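## Task

Use the forceps T1 to take vial red 2 out of well F2 of rack R1 and set it upright on the floor of well C8 in tube carrier TC. At the end T1 must be back in holder H1 with both tips sharing one slot, and H1 must rest flat on its base. Every other vial must still stand in its own well, and R1 and TC must both sit in their nests. Nothing may count as placed if the robot is what holds it there, so release everything and pull the grippers away at the end.

## Robot and tools

Robot and scene. Two six-joint arms, left_arm and right_arm, each with a parallel two-finger gripper and a wrist camera. The names are labels, not image sides. Bases (root links, scene frame): left_arm at (-0.032, +0.322, 0) m, right_arm at (-0.013, -0.278, 0) m, both nearly unrotated. The scene frame has its origin on the table top midway between the arms, +x pointing out across the table, +z up, and left_arm on the +y side. TC sits between the arms. Well labels (row letter, column number, a triangle marking A1) are printed on the tops of R1 and TC. A vial is lifted by its cap using the forceps T1, which start in holder H1; T1 must be returned there.

Gripper frame. Fingers extend along the gripper's +z axis and close along its y axis. The reported end_effector_position is the pinch point between the pads, a few millimetres short of the fingertips. Joint ranges (rad): waist -2.618..3.054, shoulder 0..3.142, elbow 0..3.142, wrist pitch -1.571..1.571, wrist yaw -1.571..1.571, wrist roll -2.094..2.094.

The 16-number row. Every commanded row is a single flat list covering both arms: left_arm first as x, y, z, qw, qx, qy, qz, opening, then right_arm in that same order. x, y, z are an absolute target position for the pinch point in metres, scene frame; the quaternion is an absolute target orientation, w first, scene frame. Opening runs from -1 (closed) to +1 (fully open, 0.087 m); it is a target opening, not a change. Both arms must be filled in even if only one should move. To keep an arm still, resend exactly the pose and quaternion from the last result taken before it was meant to stay, plus its intended opening; to keep orientation steady, repeat the same target quaternion each row rather than copying a drifted reading. A row whose target lies more than 0.6 m from that arm's last reported position along any gripper axis is rejected and nothing moves.

execute_actions(actions, pictures). actions is a list with zero or one item. Empty list: just report state. {"rows": [...], "steps": n}: up to 15 rows, n at most 15, each step 1/30 s; each row is used for one step and the final row repeats to fill n (default 15). {"steps": n} with no rows: wait up to 300 steps counted from the previous result. pictures (true/false) chooses whether camera images are returned; by default they are.

move(target, speed). target is one 16-number row as above, absolute poses. Each gripper travels a straight line to its pose, all arms finishing together, lasting 0.5 to 10 s (cut off at 10 s). speed is in m/s, 0.002 to 0.5, default 0.25; rotation is capped at twice that in rad/s. Openings apply at the start. Paths do not avoid obstacles or the other arm, and grippers lag, wander and can overshoot speed, most when the arm is near full extension.

wait(seconds): 0 to 10 s, nothing new is sent. zoom_image(camera, region): camera is cam_head_left, cam_head_right, cam_left_wrist or cam_right_wrist (all 896x504); region is [x0, y0, x1, y1] pixels from the top-left, at most 504x504. read_manual(section) only returns licence text. finished_scene(scene) ends scene 1 or 2 and cannot be reversed; its result gives the next task.

Control behaviour. Each step the command is clipped to within 70 mm and 16 degrees of the measured pose, then solved by damped IK with position taking priority. After an action the arm continues only to its last clipped pose, so far targets need several calls; compare the reported pose and send the remainder. Joint friction may leave the gripper up to about 31 mm off, and tiny commands may do nothing. The printed hand position can be off, more so at long reach. The simulation keeps running while replies are written.

Reading results. The state line lists each gripper's position and quaternion. grip_measured is the finger opening on the command scale (last Joint positions value is metres); each gripper reads off by up to about 1 mm. To hold something, command roughly 0.02 below grip_measured for a firm grip, less for a gentle one; pad force is about 20 N. Hand target shows where the controller is now driving each gripper. "pose unreachable" and HELD flag steps the clearance check altered or blocked. A move adds a "move:" line with its ending (done, off_target, moving, held, fault), any limits (paced = target clipped; held = some steps blocked, after which the arm may lurch fast) and distance to pose. FAULT and MOTOR HOT lines report stops and heating: holding loads warms motors; 90 °C stops that arm for 10 s, 100 °C makes it go limp and drop.

Cautions. Occasional tugs on held parts or pushes on loose objects may occur. Never push or knock anything off the table. Keep the arms from colliding or pressing on each other. Touch down slowly, since faster contact and targets further past contact press harder; fast closes can squeeze hard enough to spring the fingers. Avoid drops, slips and slams, release fully and retract at the end.

Each tool is called after ">>>" in YAML: its name, and indented under it one key for each argument.

## Session

>>> execute_actions:
  actions: []

Scene clock: 0.00 s of 12600.00 s.
left_arm: end_effector_position=(+0.4259, +0.6075, +0.3908) grip_measured=+0.987 end_effector_quat_wxyz=(-0.487, +0.809, -0.282, +0.171) | right_arm: end_effector_position=(+0.3418, -0.0740, +0.2461) grip_measured=+0.996 end_effector_quat_wxyz=(-0.020, +0.527, +0.723, +0.446)
Joint positions: left_arm=[ 0.493  1.925  2.313 -0.904 -0.329 -1.754  0.087] | right_arm=[ 0.194  1.49   1.284 -0.618 -0.609  1.693  0.087]
Joint velocities: left_arm=[-0.007  0.007 -0.012 -0.007 -0.095 -0.037  0.001] | right_arm=[-0.002 -0.002 -0.002 -0.022 -0.022  0.007  0.   ]
Hand target (left_arm): +0.426, +0.608, +0.391; -0.487, +0.809, -0.282, +0.171
Hand target (right_arm): +0.342, -0.074, +0.246; -0.020, +0.527, +0.723, +0.446

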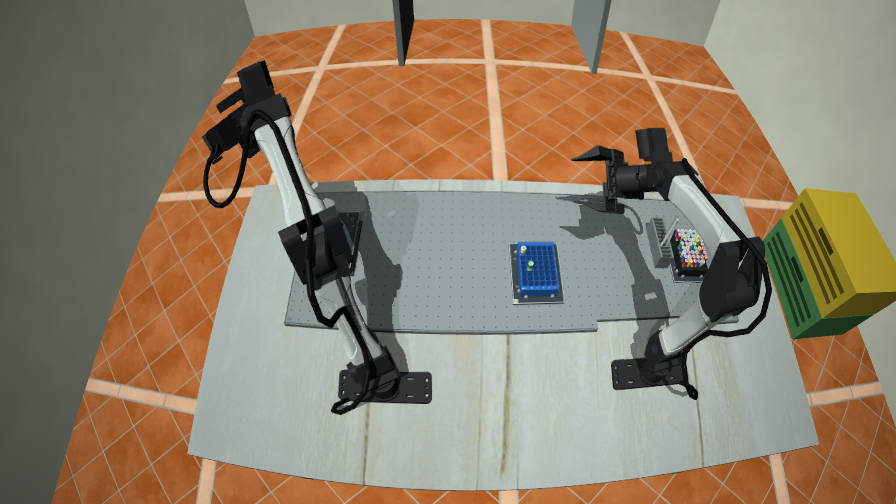

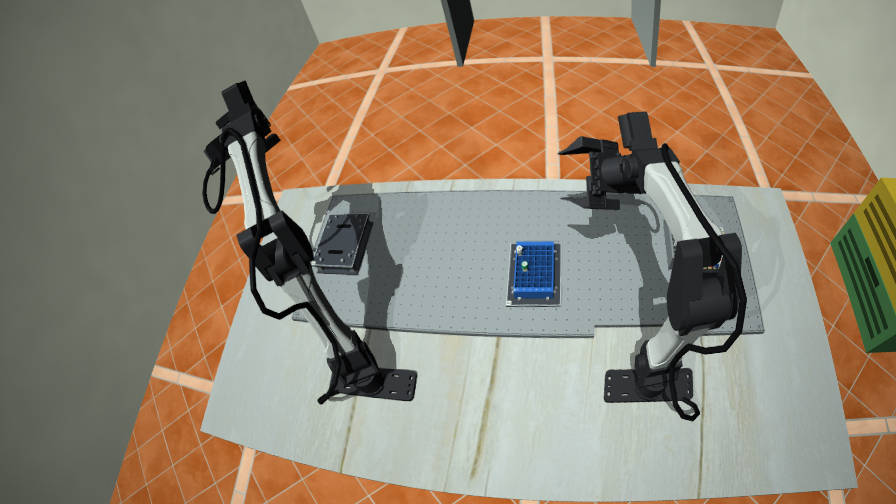

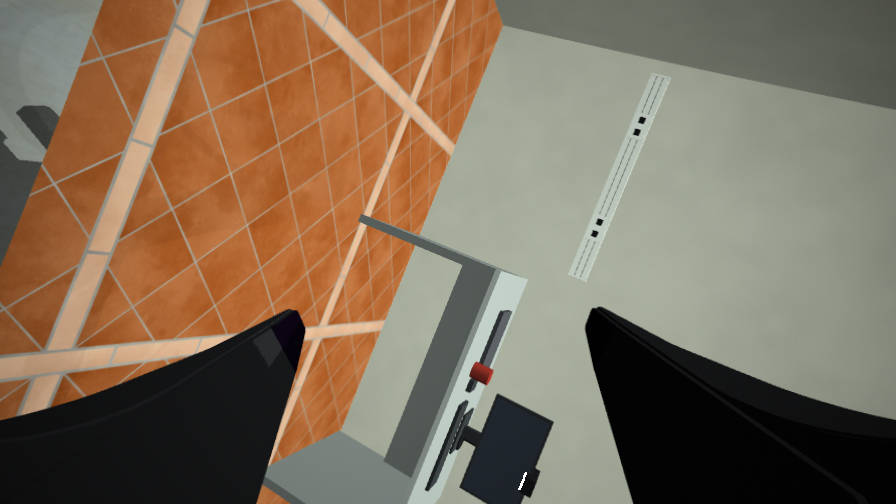

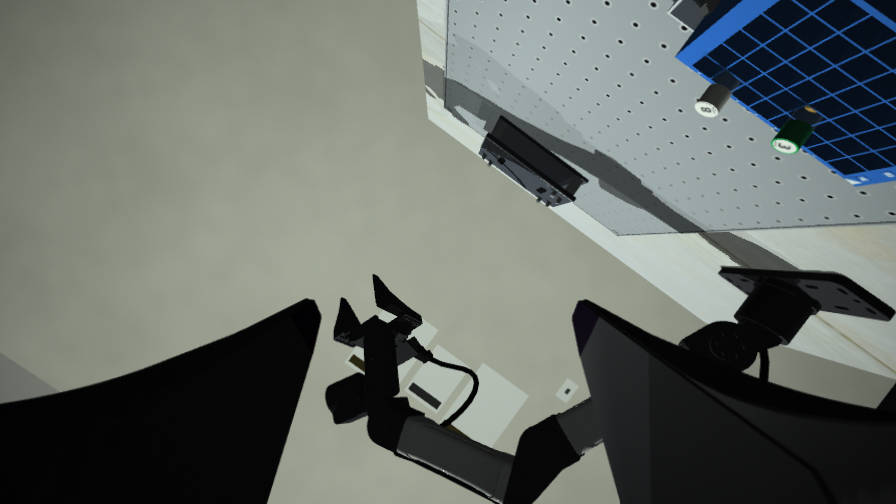

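>>> zoom_image:
  camera: "cam_head_left"
  region: [620, 190, 740, 300]

>>> zoom_image:
  camera: "cam_head_left"
  region: [490, 225, 590, 315]

Region (620, 190, 740, 300) of cam_head_left's 896x504 image, scaled by 4.200, with more detail than that image has; it fills the top 462 rows of this view, and the rest is white.

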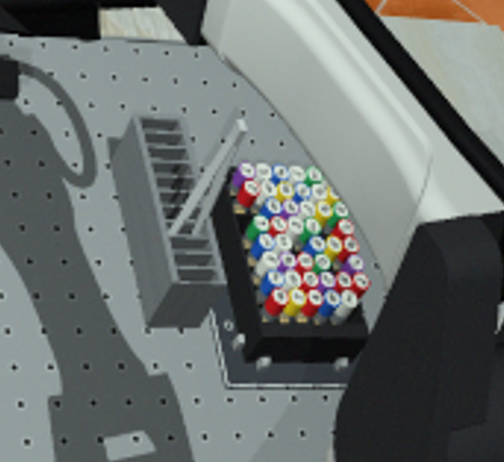

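Region (490, 225, 590, 315) of cam_head_left's 896x504 image, scaled by 5.040, with more detail than that image has; it fills the top 454 rows of this view, and the rest is white.

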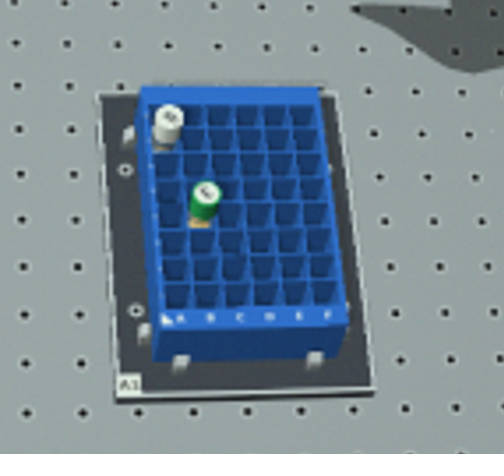

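>>> move:
  target: [0.4259,0.6075,0.3908,-0.487,0.809,-0.282,0.171,1,0.24,-0.33,0.24,0.383,0,0.924,0,1]

Scene clock: 6.63 s of 12600.00 s.
left_arm: end_effector_position=(+0.4259, +0.6075, +0.3908) grip_measured=+0.987 end_effector_quat_wxyz=(-0.487, +0.809, -0.282, +0.171) | right_arm: end_effector_position=(+0.2430, -0.3324, +0.2406) grip_measured=+0.996 end_effector_quat_wxyz=(+0.368, -0.001, +0.930, -0.006)
Joint positions: left_arm=[ 0.493  1.925  2.313 -0.904 -0.329 -1.754  0.087] | right_arm=[-0.298  1.082  1.274 -1.031 -0.197 -0.232  0.087]
Joint velocities: left_arm=[ 0.002  0.002  0.017  0.037 -0.095  0.007 -0.001] | right_arm=[-0.002 -0.002 -0.007 -0.051  0.007 -0.051  0.   ]
Hand target (left_arm): +0.426, +0.607, +0.391; -0.487, +0.809, -0.282, +0.171
Hand target (right_arm): +0.243, -0.334, +0.240; +0.377, -0.003, +0.926, -0.007
Off the commanded pose (left_arm): 0.000 m, 0 deg.
Off the commanded pose (right_arm): 0.004 m, 2 deg.
move: done

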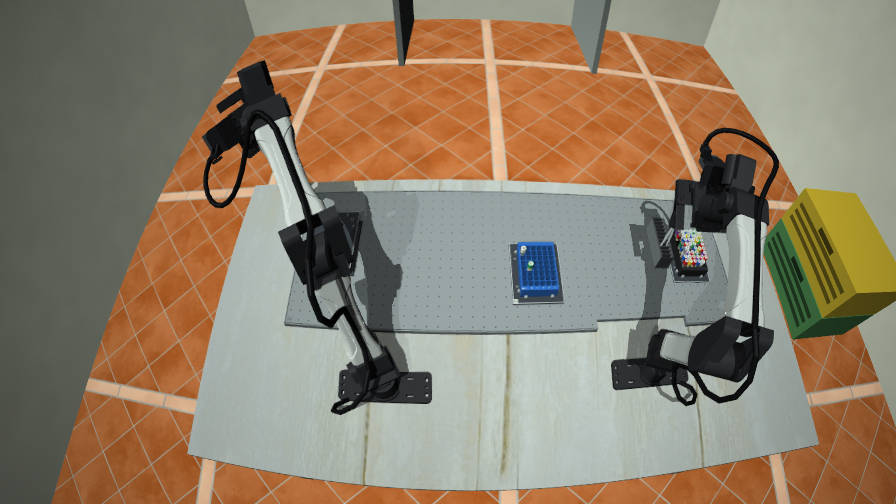

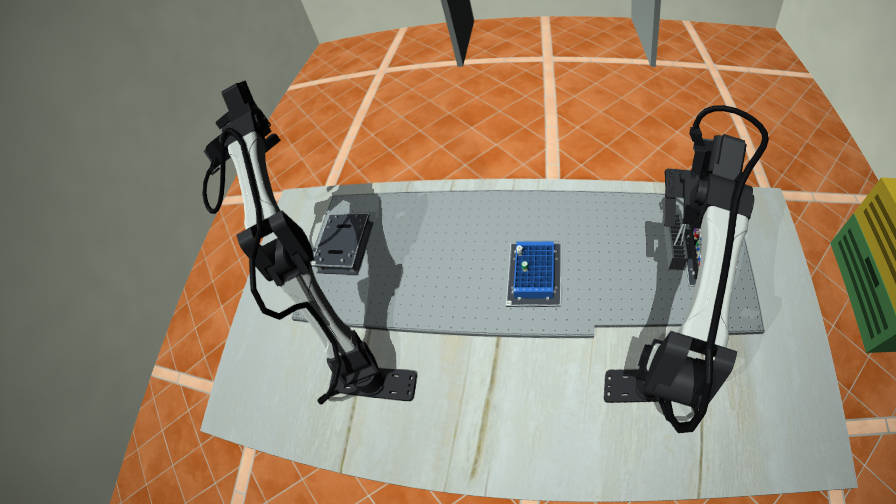

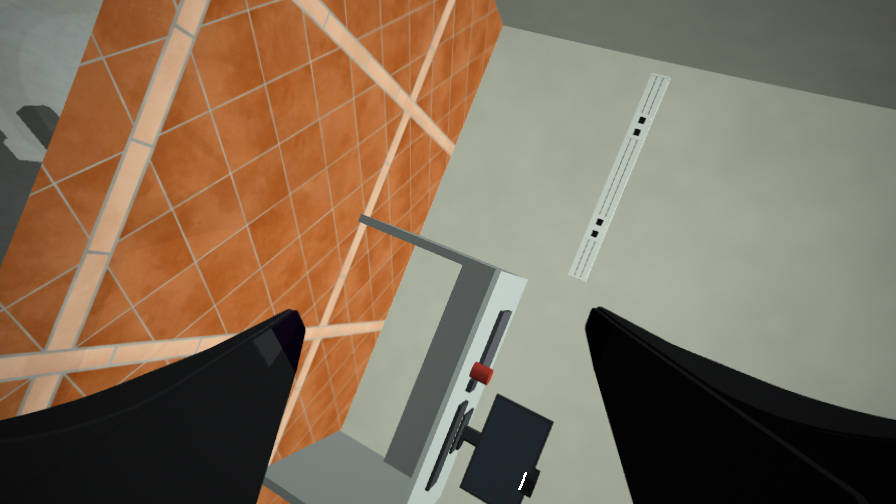

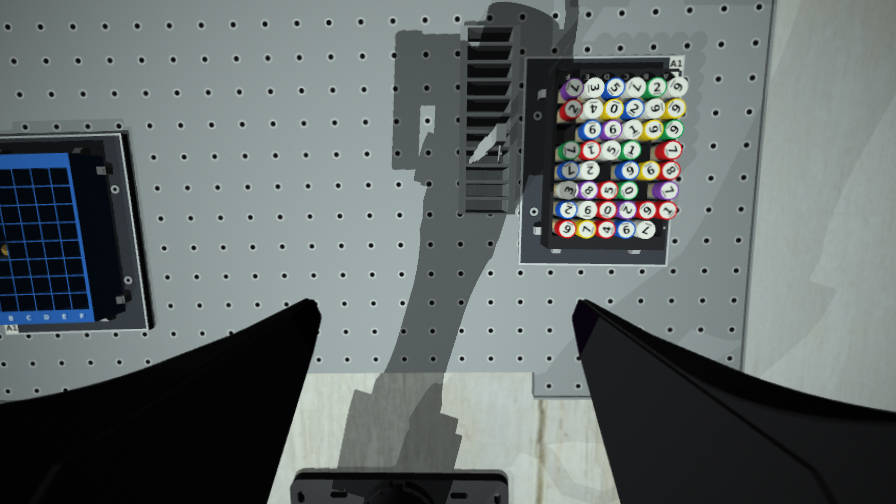

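>>> move:
  target: [0.4259,0.6075,0.3908,-0.487,0.809,-0.282,0.171,1,0.305,-0.362,0.20,0.174,0,0.985,0,0.2]
  speed: 0.15

Scene clock: 10.70 s of 12600.00 s.
left_arm: end_effector_position=(+0.4259, +0.6075, +0.3908) grip_measured=+0.987 end_effector_quat_wxyz=(-0.487, +0.809, -0.282, +0.171) | right_arm: end_effector_position=(+0.3048, -0.3624, +0.1954) grip_measured=+0.200 end_effector_quat_wxyz=(+0.176, +0.005, +0.984, +0.007)
Joint positions: left_arm=[ 0.493  1.925  2.313 -0.904 -0.329 -1.754  0.087] | right_arm=[-0.279  1.65   1.681 -1.264 -0.109 -0.256  0.053]
Joint velocities: left_arm=[-0.022 -0.017 -0.002  0.051  0.051  0.051  0.001] | right_arm=[-0.007 -0.012  0.002  0.007 -0.037 -0.007 -0.001]
Hand target (left_arm): +0.426, +0.607, +0.391; -0.487, +0.809, -0.282, +0.171
Hand target (right_arm): +0.306, -0.361, +0.199; +0.174, -0.003, +0.985, +0.001
Off the commanded pose (left_arm): 0.000 m, 0 deg.
Off the commanded pose (right_arm): 0.005 m, 1 deg.
move: done

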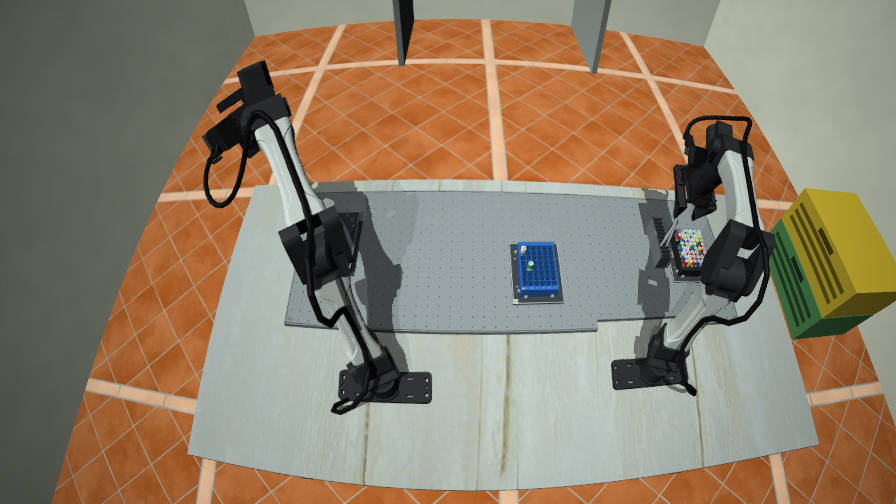

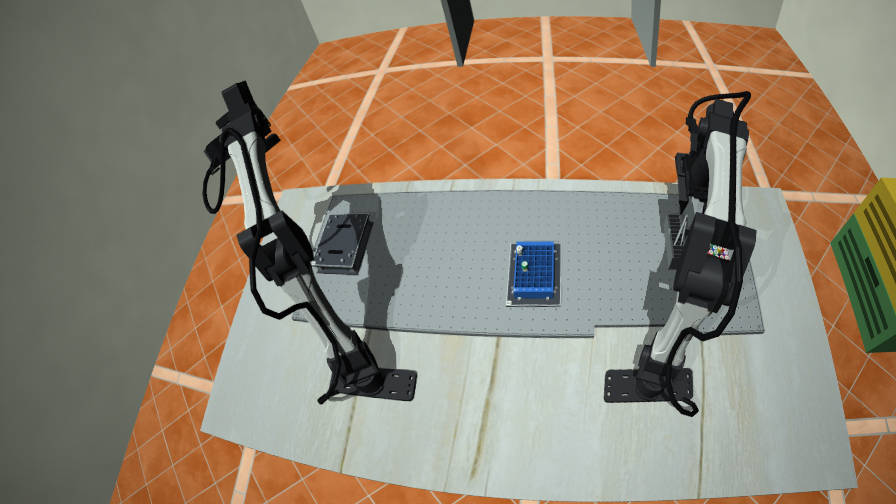

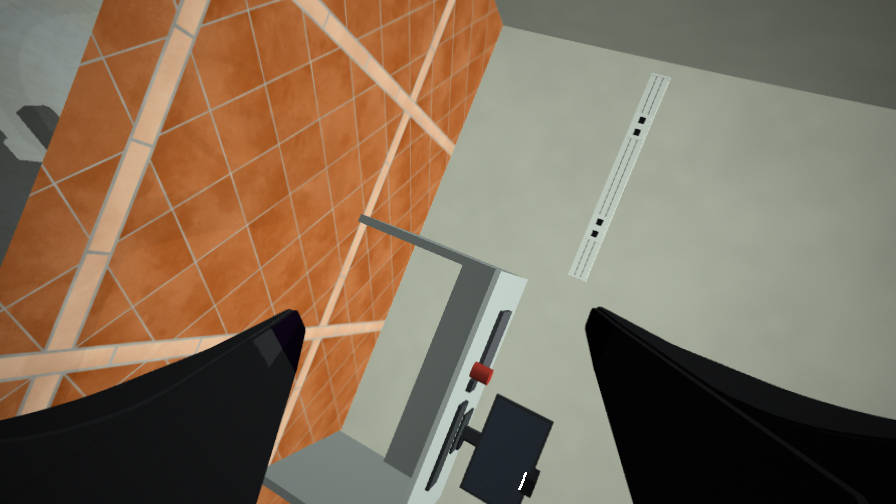

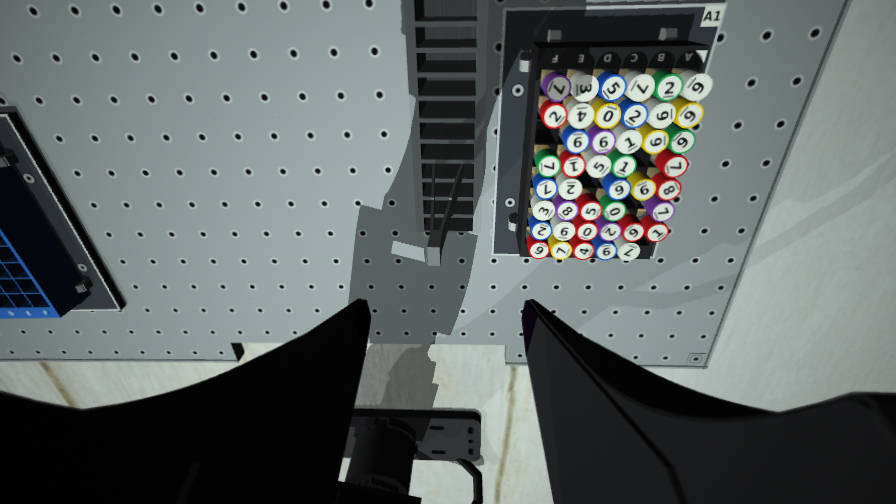

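>>> move:
  target: [0.4259,0.6075,0.3908,-0.487,0.809,-0.282,0.171,1,0.306,-0.359,0.108,0.174,0,0.985,0,-0.2]
  speed: 0.06

>>> zoom_image:
  camera: "cam_head_left"
  region: [620, 170, 740, 290]

Scene clock: 14.40 s of 12600.00 s.
left_arm: end_effector_position=(+0.4259, +0.6075, +0.3908) grip_measured=+0.987 end_effector_quat_wxyz=(-0.487, +0.809, -0.282, +0.171) | right_arm: end_effector_position=(+0.3074, -0.3613, +0.1056) grip_measured=-0.200 end_effector_quat_wxyz=(+0.164, +0.002, +0.986, +0.008)
Joint positions: left_arm=[ 0.493  1.925  2.313 -0.904 -0.329 -1.754  0.087] | right_arm=[-0.27   1.65   1.326 -0.933 -0.103 -0.256  0.035]
Joint velocities: left_arm=[-0.012  0.002  0.002 -0.022  0.007  0.007 -0.001] | right_arm=[-0.002  0.002 -0.002 -0.037  0.022 -0.022 -0.   ]
Hand target (left_arm): +0.426, +0.607, +0.391; -0.487, +0.809, -0.282, +0.171
Hand target (right_arm): +0.307, -0.359, +0.108; +0.174, +0.000, +0.985, +0.001
Off the commanded pose (left_arm): 0.000 m, 0 deg.
Off the commanded pose (right_arm): 0.004 m, 2 deg.
move: done

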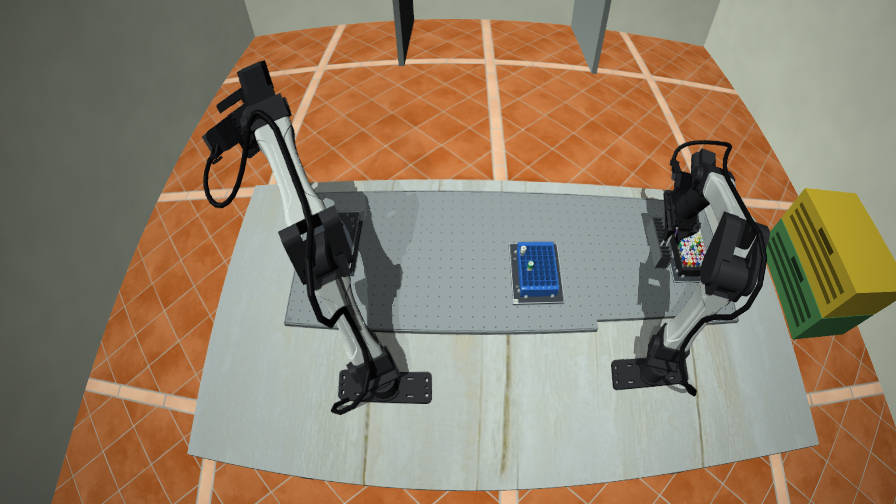

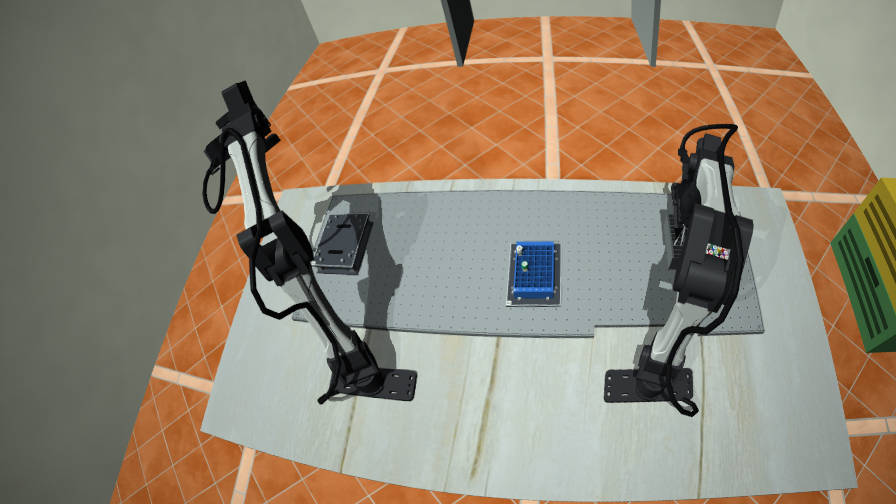

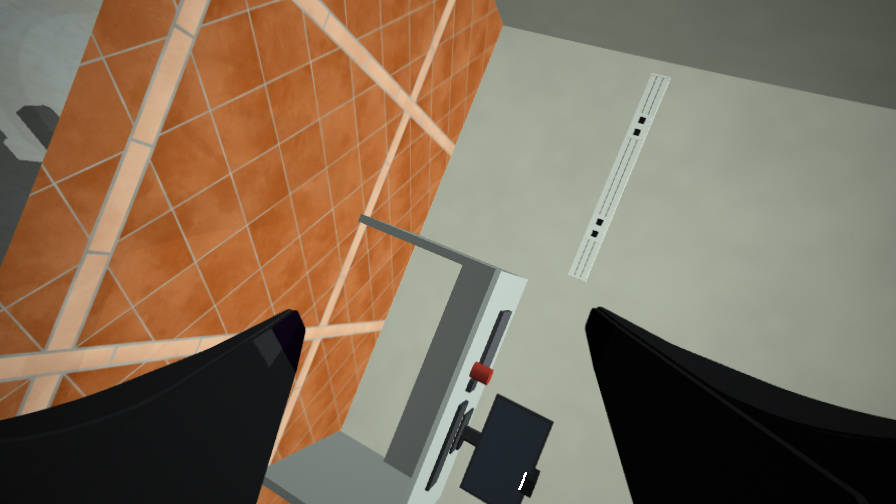

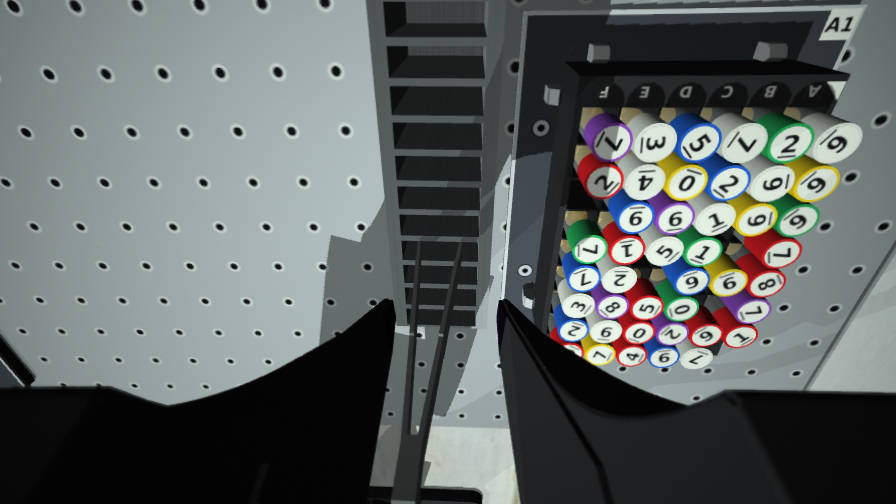

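Region (620, 170, 740, 290) of cam_head_left's 896x504 image, scaled by 4.200, with more detail than that image has.

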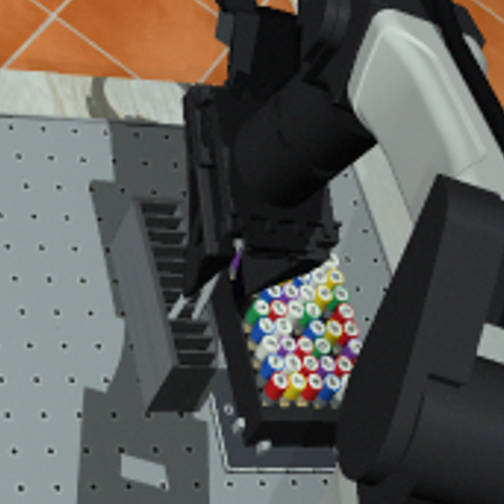

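>>> move:
  target: [0.4259,0.6075,0.3908,-0.487,0.809,-0.282,0.171,1,0.305,-0.356,0.104,0.174,0,0.985,0,-0.55]
  speed: 0.02

>>> move:
  target: [0.4259,0.6075,0.3908,-0.487,0.809,-0.282,0.171,1,0.305,-0.356,0.104,0.174,0,0.985,0,-0.74]
  speed: 0.02

>>> zoom_image:
  camera: "cam_right_wrist"
  region: [300, 180, 600, 504]

Scene clock: 16.50 s of 12600.00 s.
left_arm: end_effector_position=(+0.4259, +0.6075, +0.3908) grip_measured=+0.987 end_effector_quat_wxyz=(-0.487, +0.809, -0.282, +0.171) | right_arm: end_effector_position=(+0.3050, -0.3577, +0.1030) grip_measured=-0.550 end_effector_quat_wxyz=(+0.165, +0.001, +0.986, +0.007)
Joint positions: left_arm=[ 0.493  1.925  2.313 -0.904 -0.329 -1.754  0.087] | right_arm=[-0.261  1.636  1.3   -0.917 -0.1   -0.25   0.02 ]
Joint velocities: left_arm=[-0.002  0.007  0.007  0.022 -0.037 -0.022  0.   ] | right_arm=[-0.002 -0.002 -0.002  0.007  0.007  0.051 -0.001]
Hand target (left_arm): +0.426, +0.607, +0.391; -0.487, +0.809, -0.282, +0.171
Hand target (right_arm): +0.305, -0.356, +0.104; +0.174, +0.000, +0.985, +0.000
Off the commanded pose (left_arm): 0.000 m, 0 deg.
Off the commanded pose (right_arm): 0.002 m, 1 deg.
move: done

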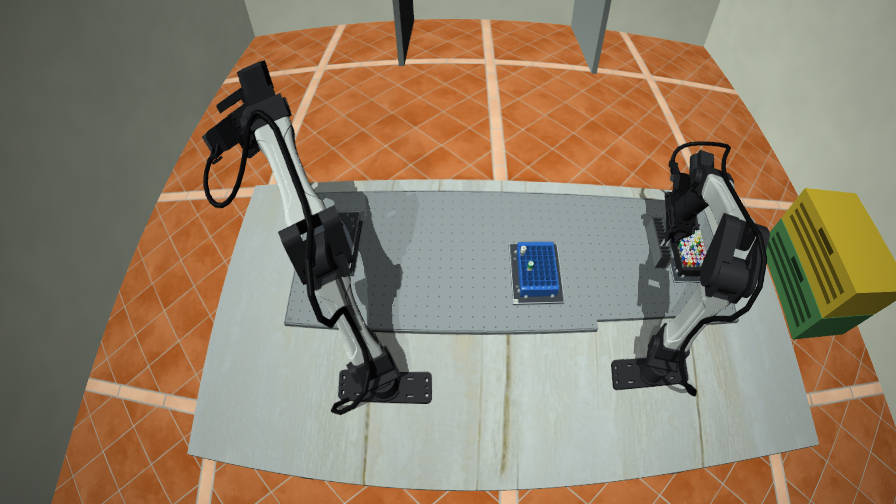

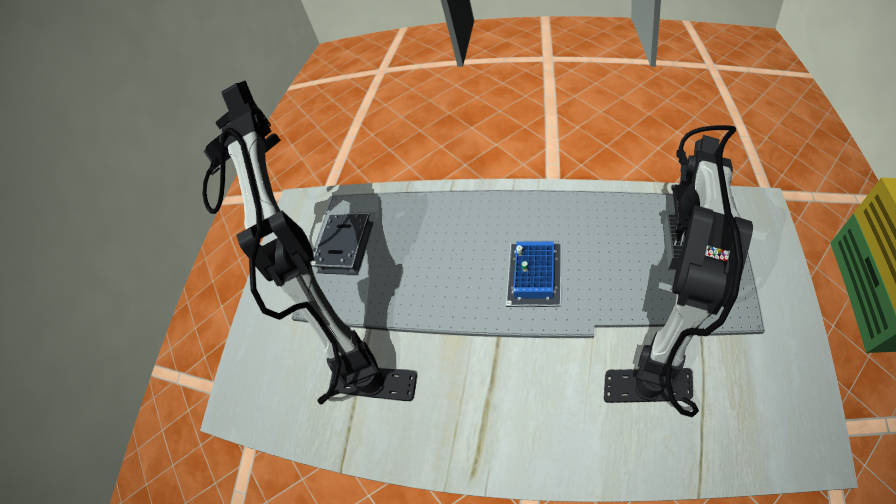

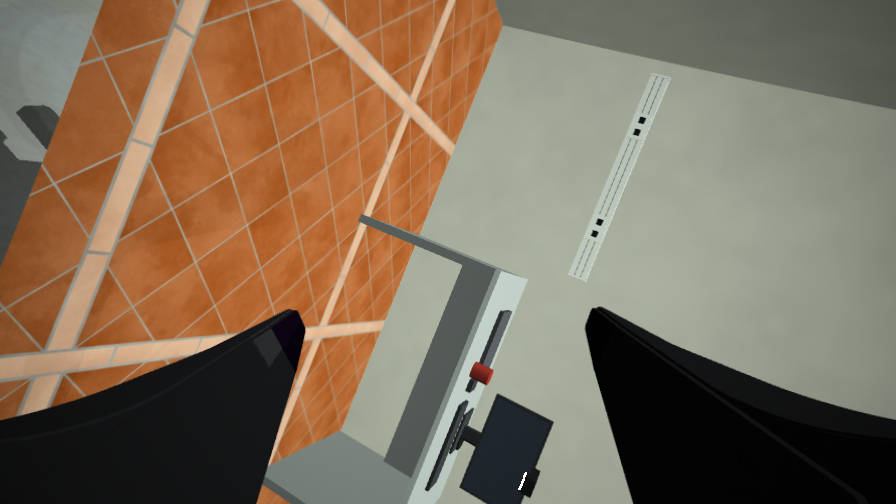

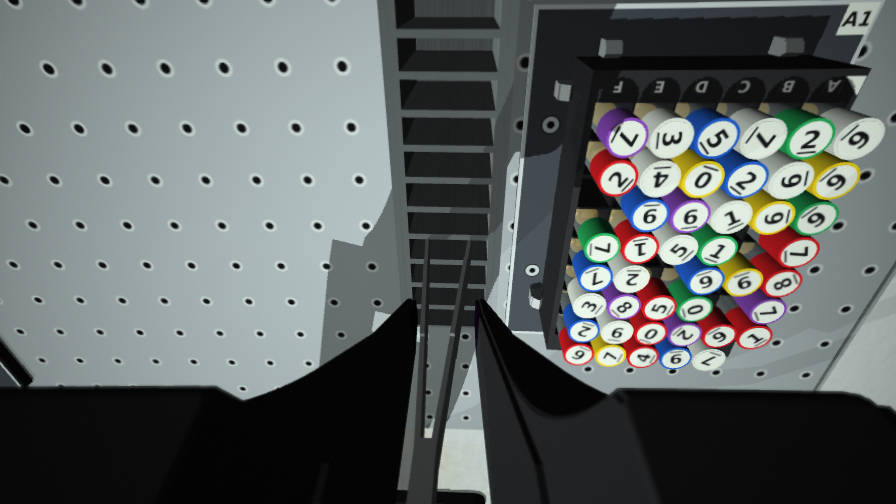

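Scene clock: 17.30 s of 12600.00 s.
left_arm: end_effector_position=(+0.4259, +0.6075, +0.3908) grip_measured=+0.987 end_effector_quat_wxyz=(-0.487, +0.809, -0.282, +0.171) | right_arm: end_effector_position=(+0.3053, -0.3579, +0.1030) grip_measured=-0.740 end_effector_quat_wxyz=(+0.166, +0.001, +0.986, +0.007)
Joint positions: left_arm=[ 0.493  1.925  2.313 -0.904 -0.329 -1.754  0.087] | right_arm=[-0.261  1.636  1.3   -0.916 -0.1   -0.25   0.011]
Joint velocities: left_arm=[ 0.002 -0.007 -0.002 -0.051  0.037 -0.051 -0.   ] | right_arm=[ 0.007 -0.012 -0.022 -0.007  0.007  0.11  -0.001]
Hand target (left_arm): +0.426, +0.607, +0.391; -0.487, +0.809, -0.282, +0.171
Hand target (right_arm): +0.305, -0.356, +0.104; +0.174, +0.000, +0.985, +0.000
Off the commanded pose (left_arm): 0.000 m, 0 deg.
Off the commanded pose (right_arm): 0.002 m, 1 deg.
move: done

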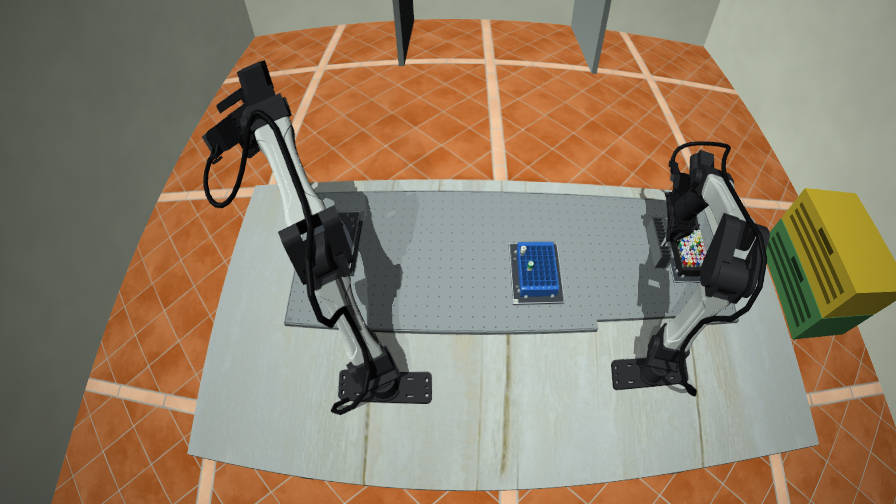

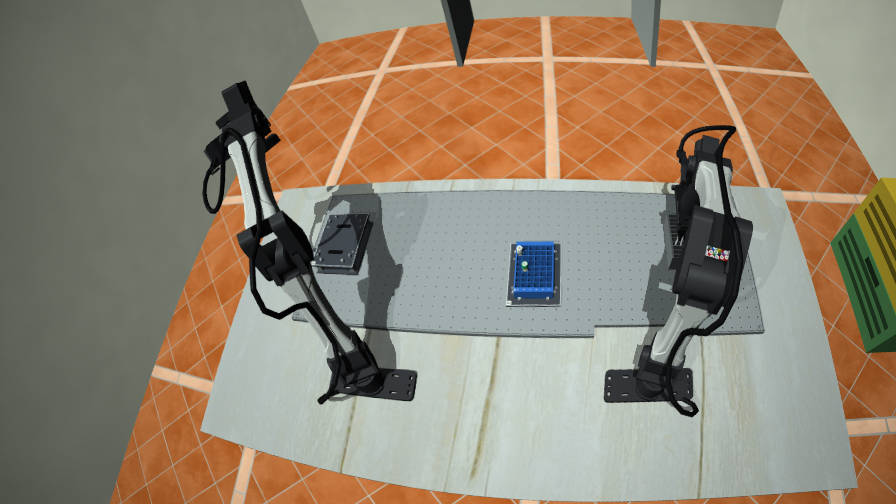

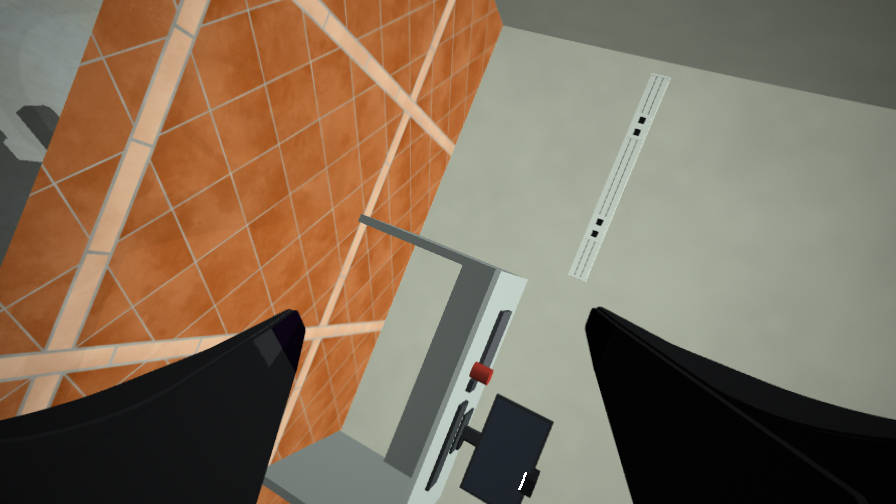

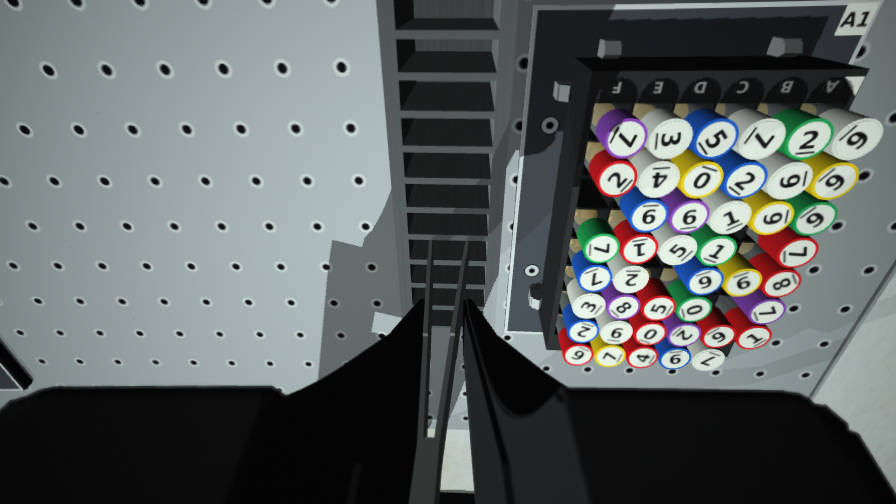

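Region (300, 180, 600, 504) of cam_right_wrist's 896x504 image, scaled by 1.556, with more detail than that image has; it fills the left 467 columns of this view, and the rest is white.

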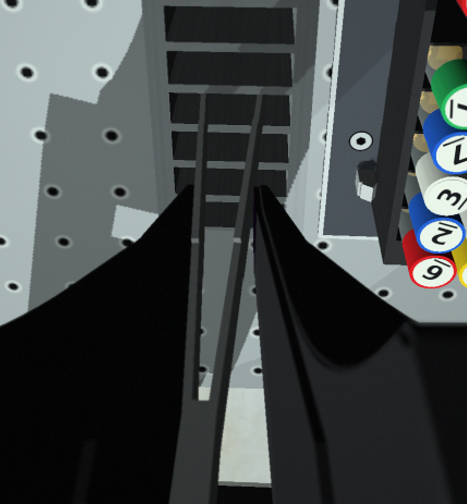

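Slightly squeezed. Squeeze more and lift.

>>> move:
  target: [0.4259,0.6075,0.3908,-0.487,0.809,-0.282,0.171,1,0.305,-0.356,0.19,0.174,0,0.985,0,-0.77]
  speed: 0.04

>>> zoom_image:
  camera: "cam_head_left"
  region: [620, 170, 740, 290]

Scene clock: 20.67 s of 12600.00 s.
left_arm: end_effector_position=(+0.4259, +0.6075, +0.3908) grip_measured=+0.987 end_effector_quat_wxyz=(-0.487, +0.809, -0.282, +0.171) | right_arm: end_effector_position=(+0.3023, -0.3572, +0.1823) grip_measured=-0.770 end_effector_quat_wxyz=(+0.169, +0.001, +0.986, +0.006)
Joint positions: left_arm=[ 0.493  1.925  2.313 -0.904 -0.329 -1.754  0.087] | right_arm=[-0.261  1.636  1.615 -1.223 -0.099 -0.249  0.01 ]
Joint velocities: left_arm=[ 0.007 -0.012 -0.012 -0.037 -0.037 -0.022 -0.001] | right_arm=[-0.017 -0.002 -0.002 -0.037 -0.095 -0.051  0.001]
Hand target (left_arm): +0.426, +0.607, +0.391; -0.487, +0.809, -0.282, +0.171
Hand target (right_arm): +0.304, -0.356, +0.190; +0.174, +0.000, +0.985, +0.000
Off the commanded pose (left_arm): 0.000 m, 0 deg.
Off the commanded pose (right_arm): 0.008 m, 1 deg.
move: done

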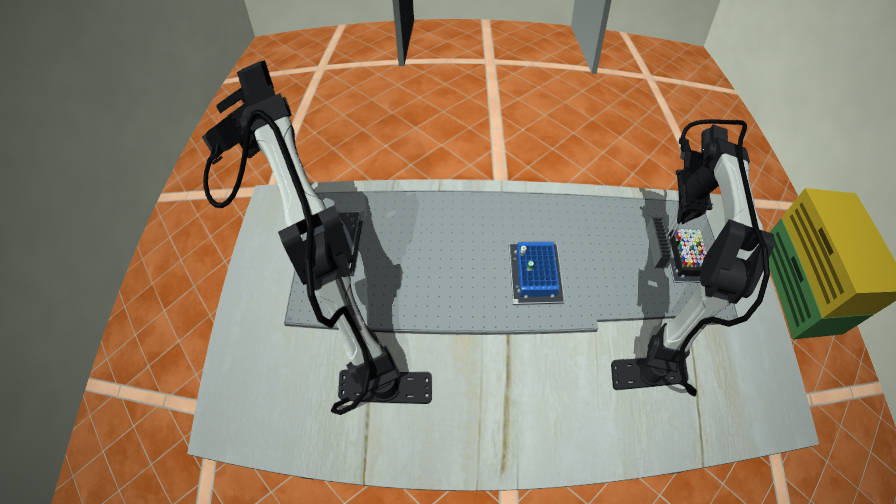

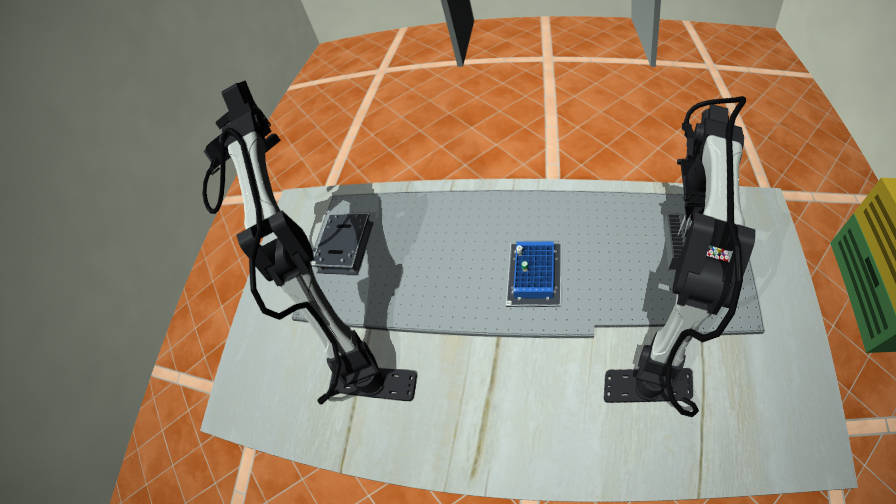

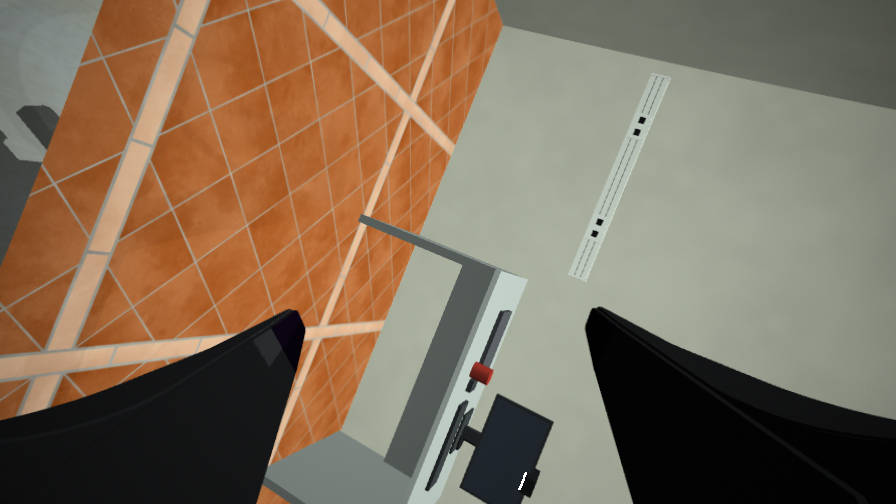

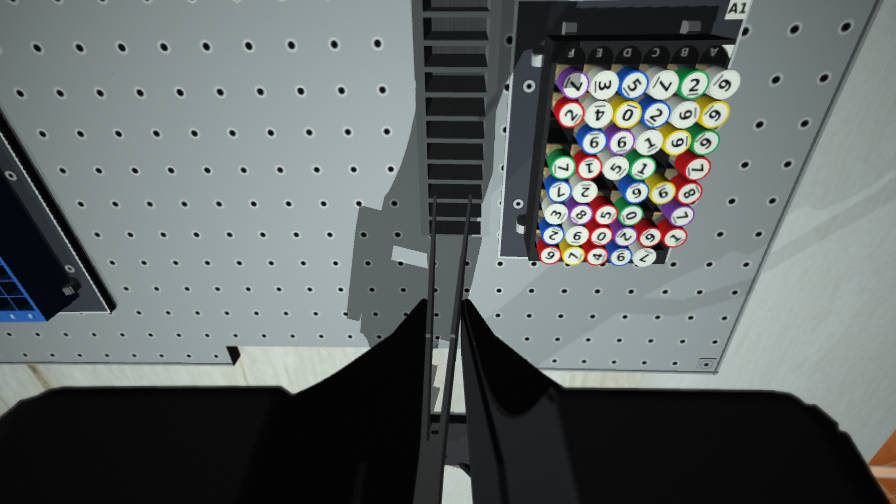

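Region (620, 170, 740, 290) of cam_head_left's 896x504 image, scaled by 4.200, with more detail than that image has.

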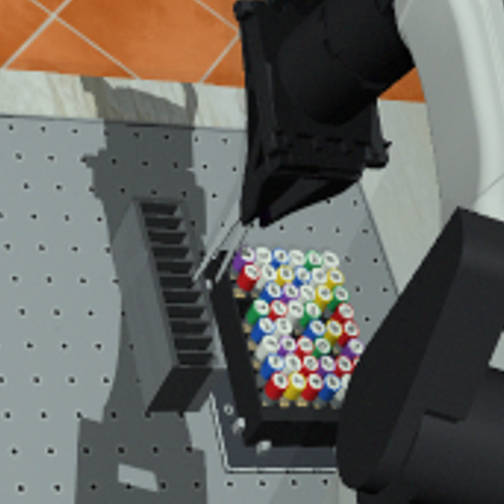

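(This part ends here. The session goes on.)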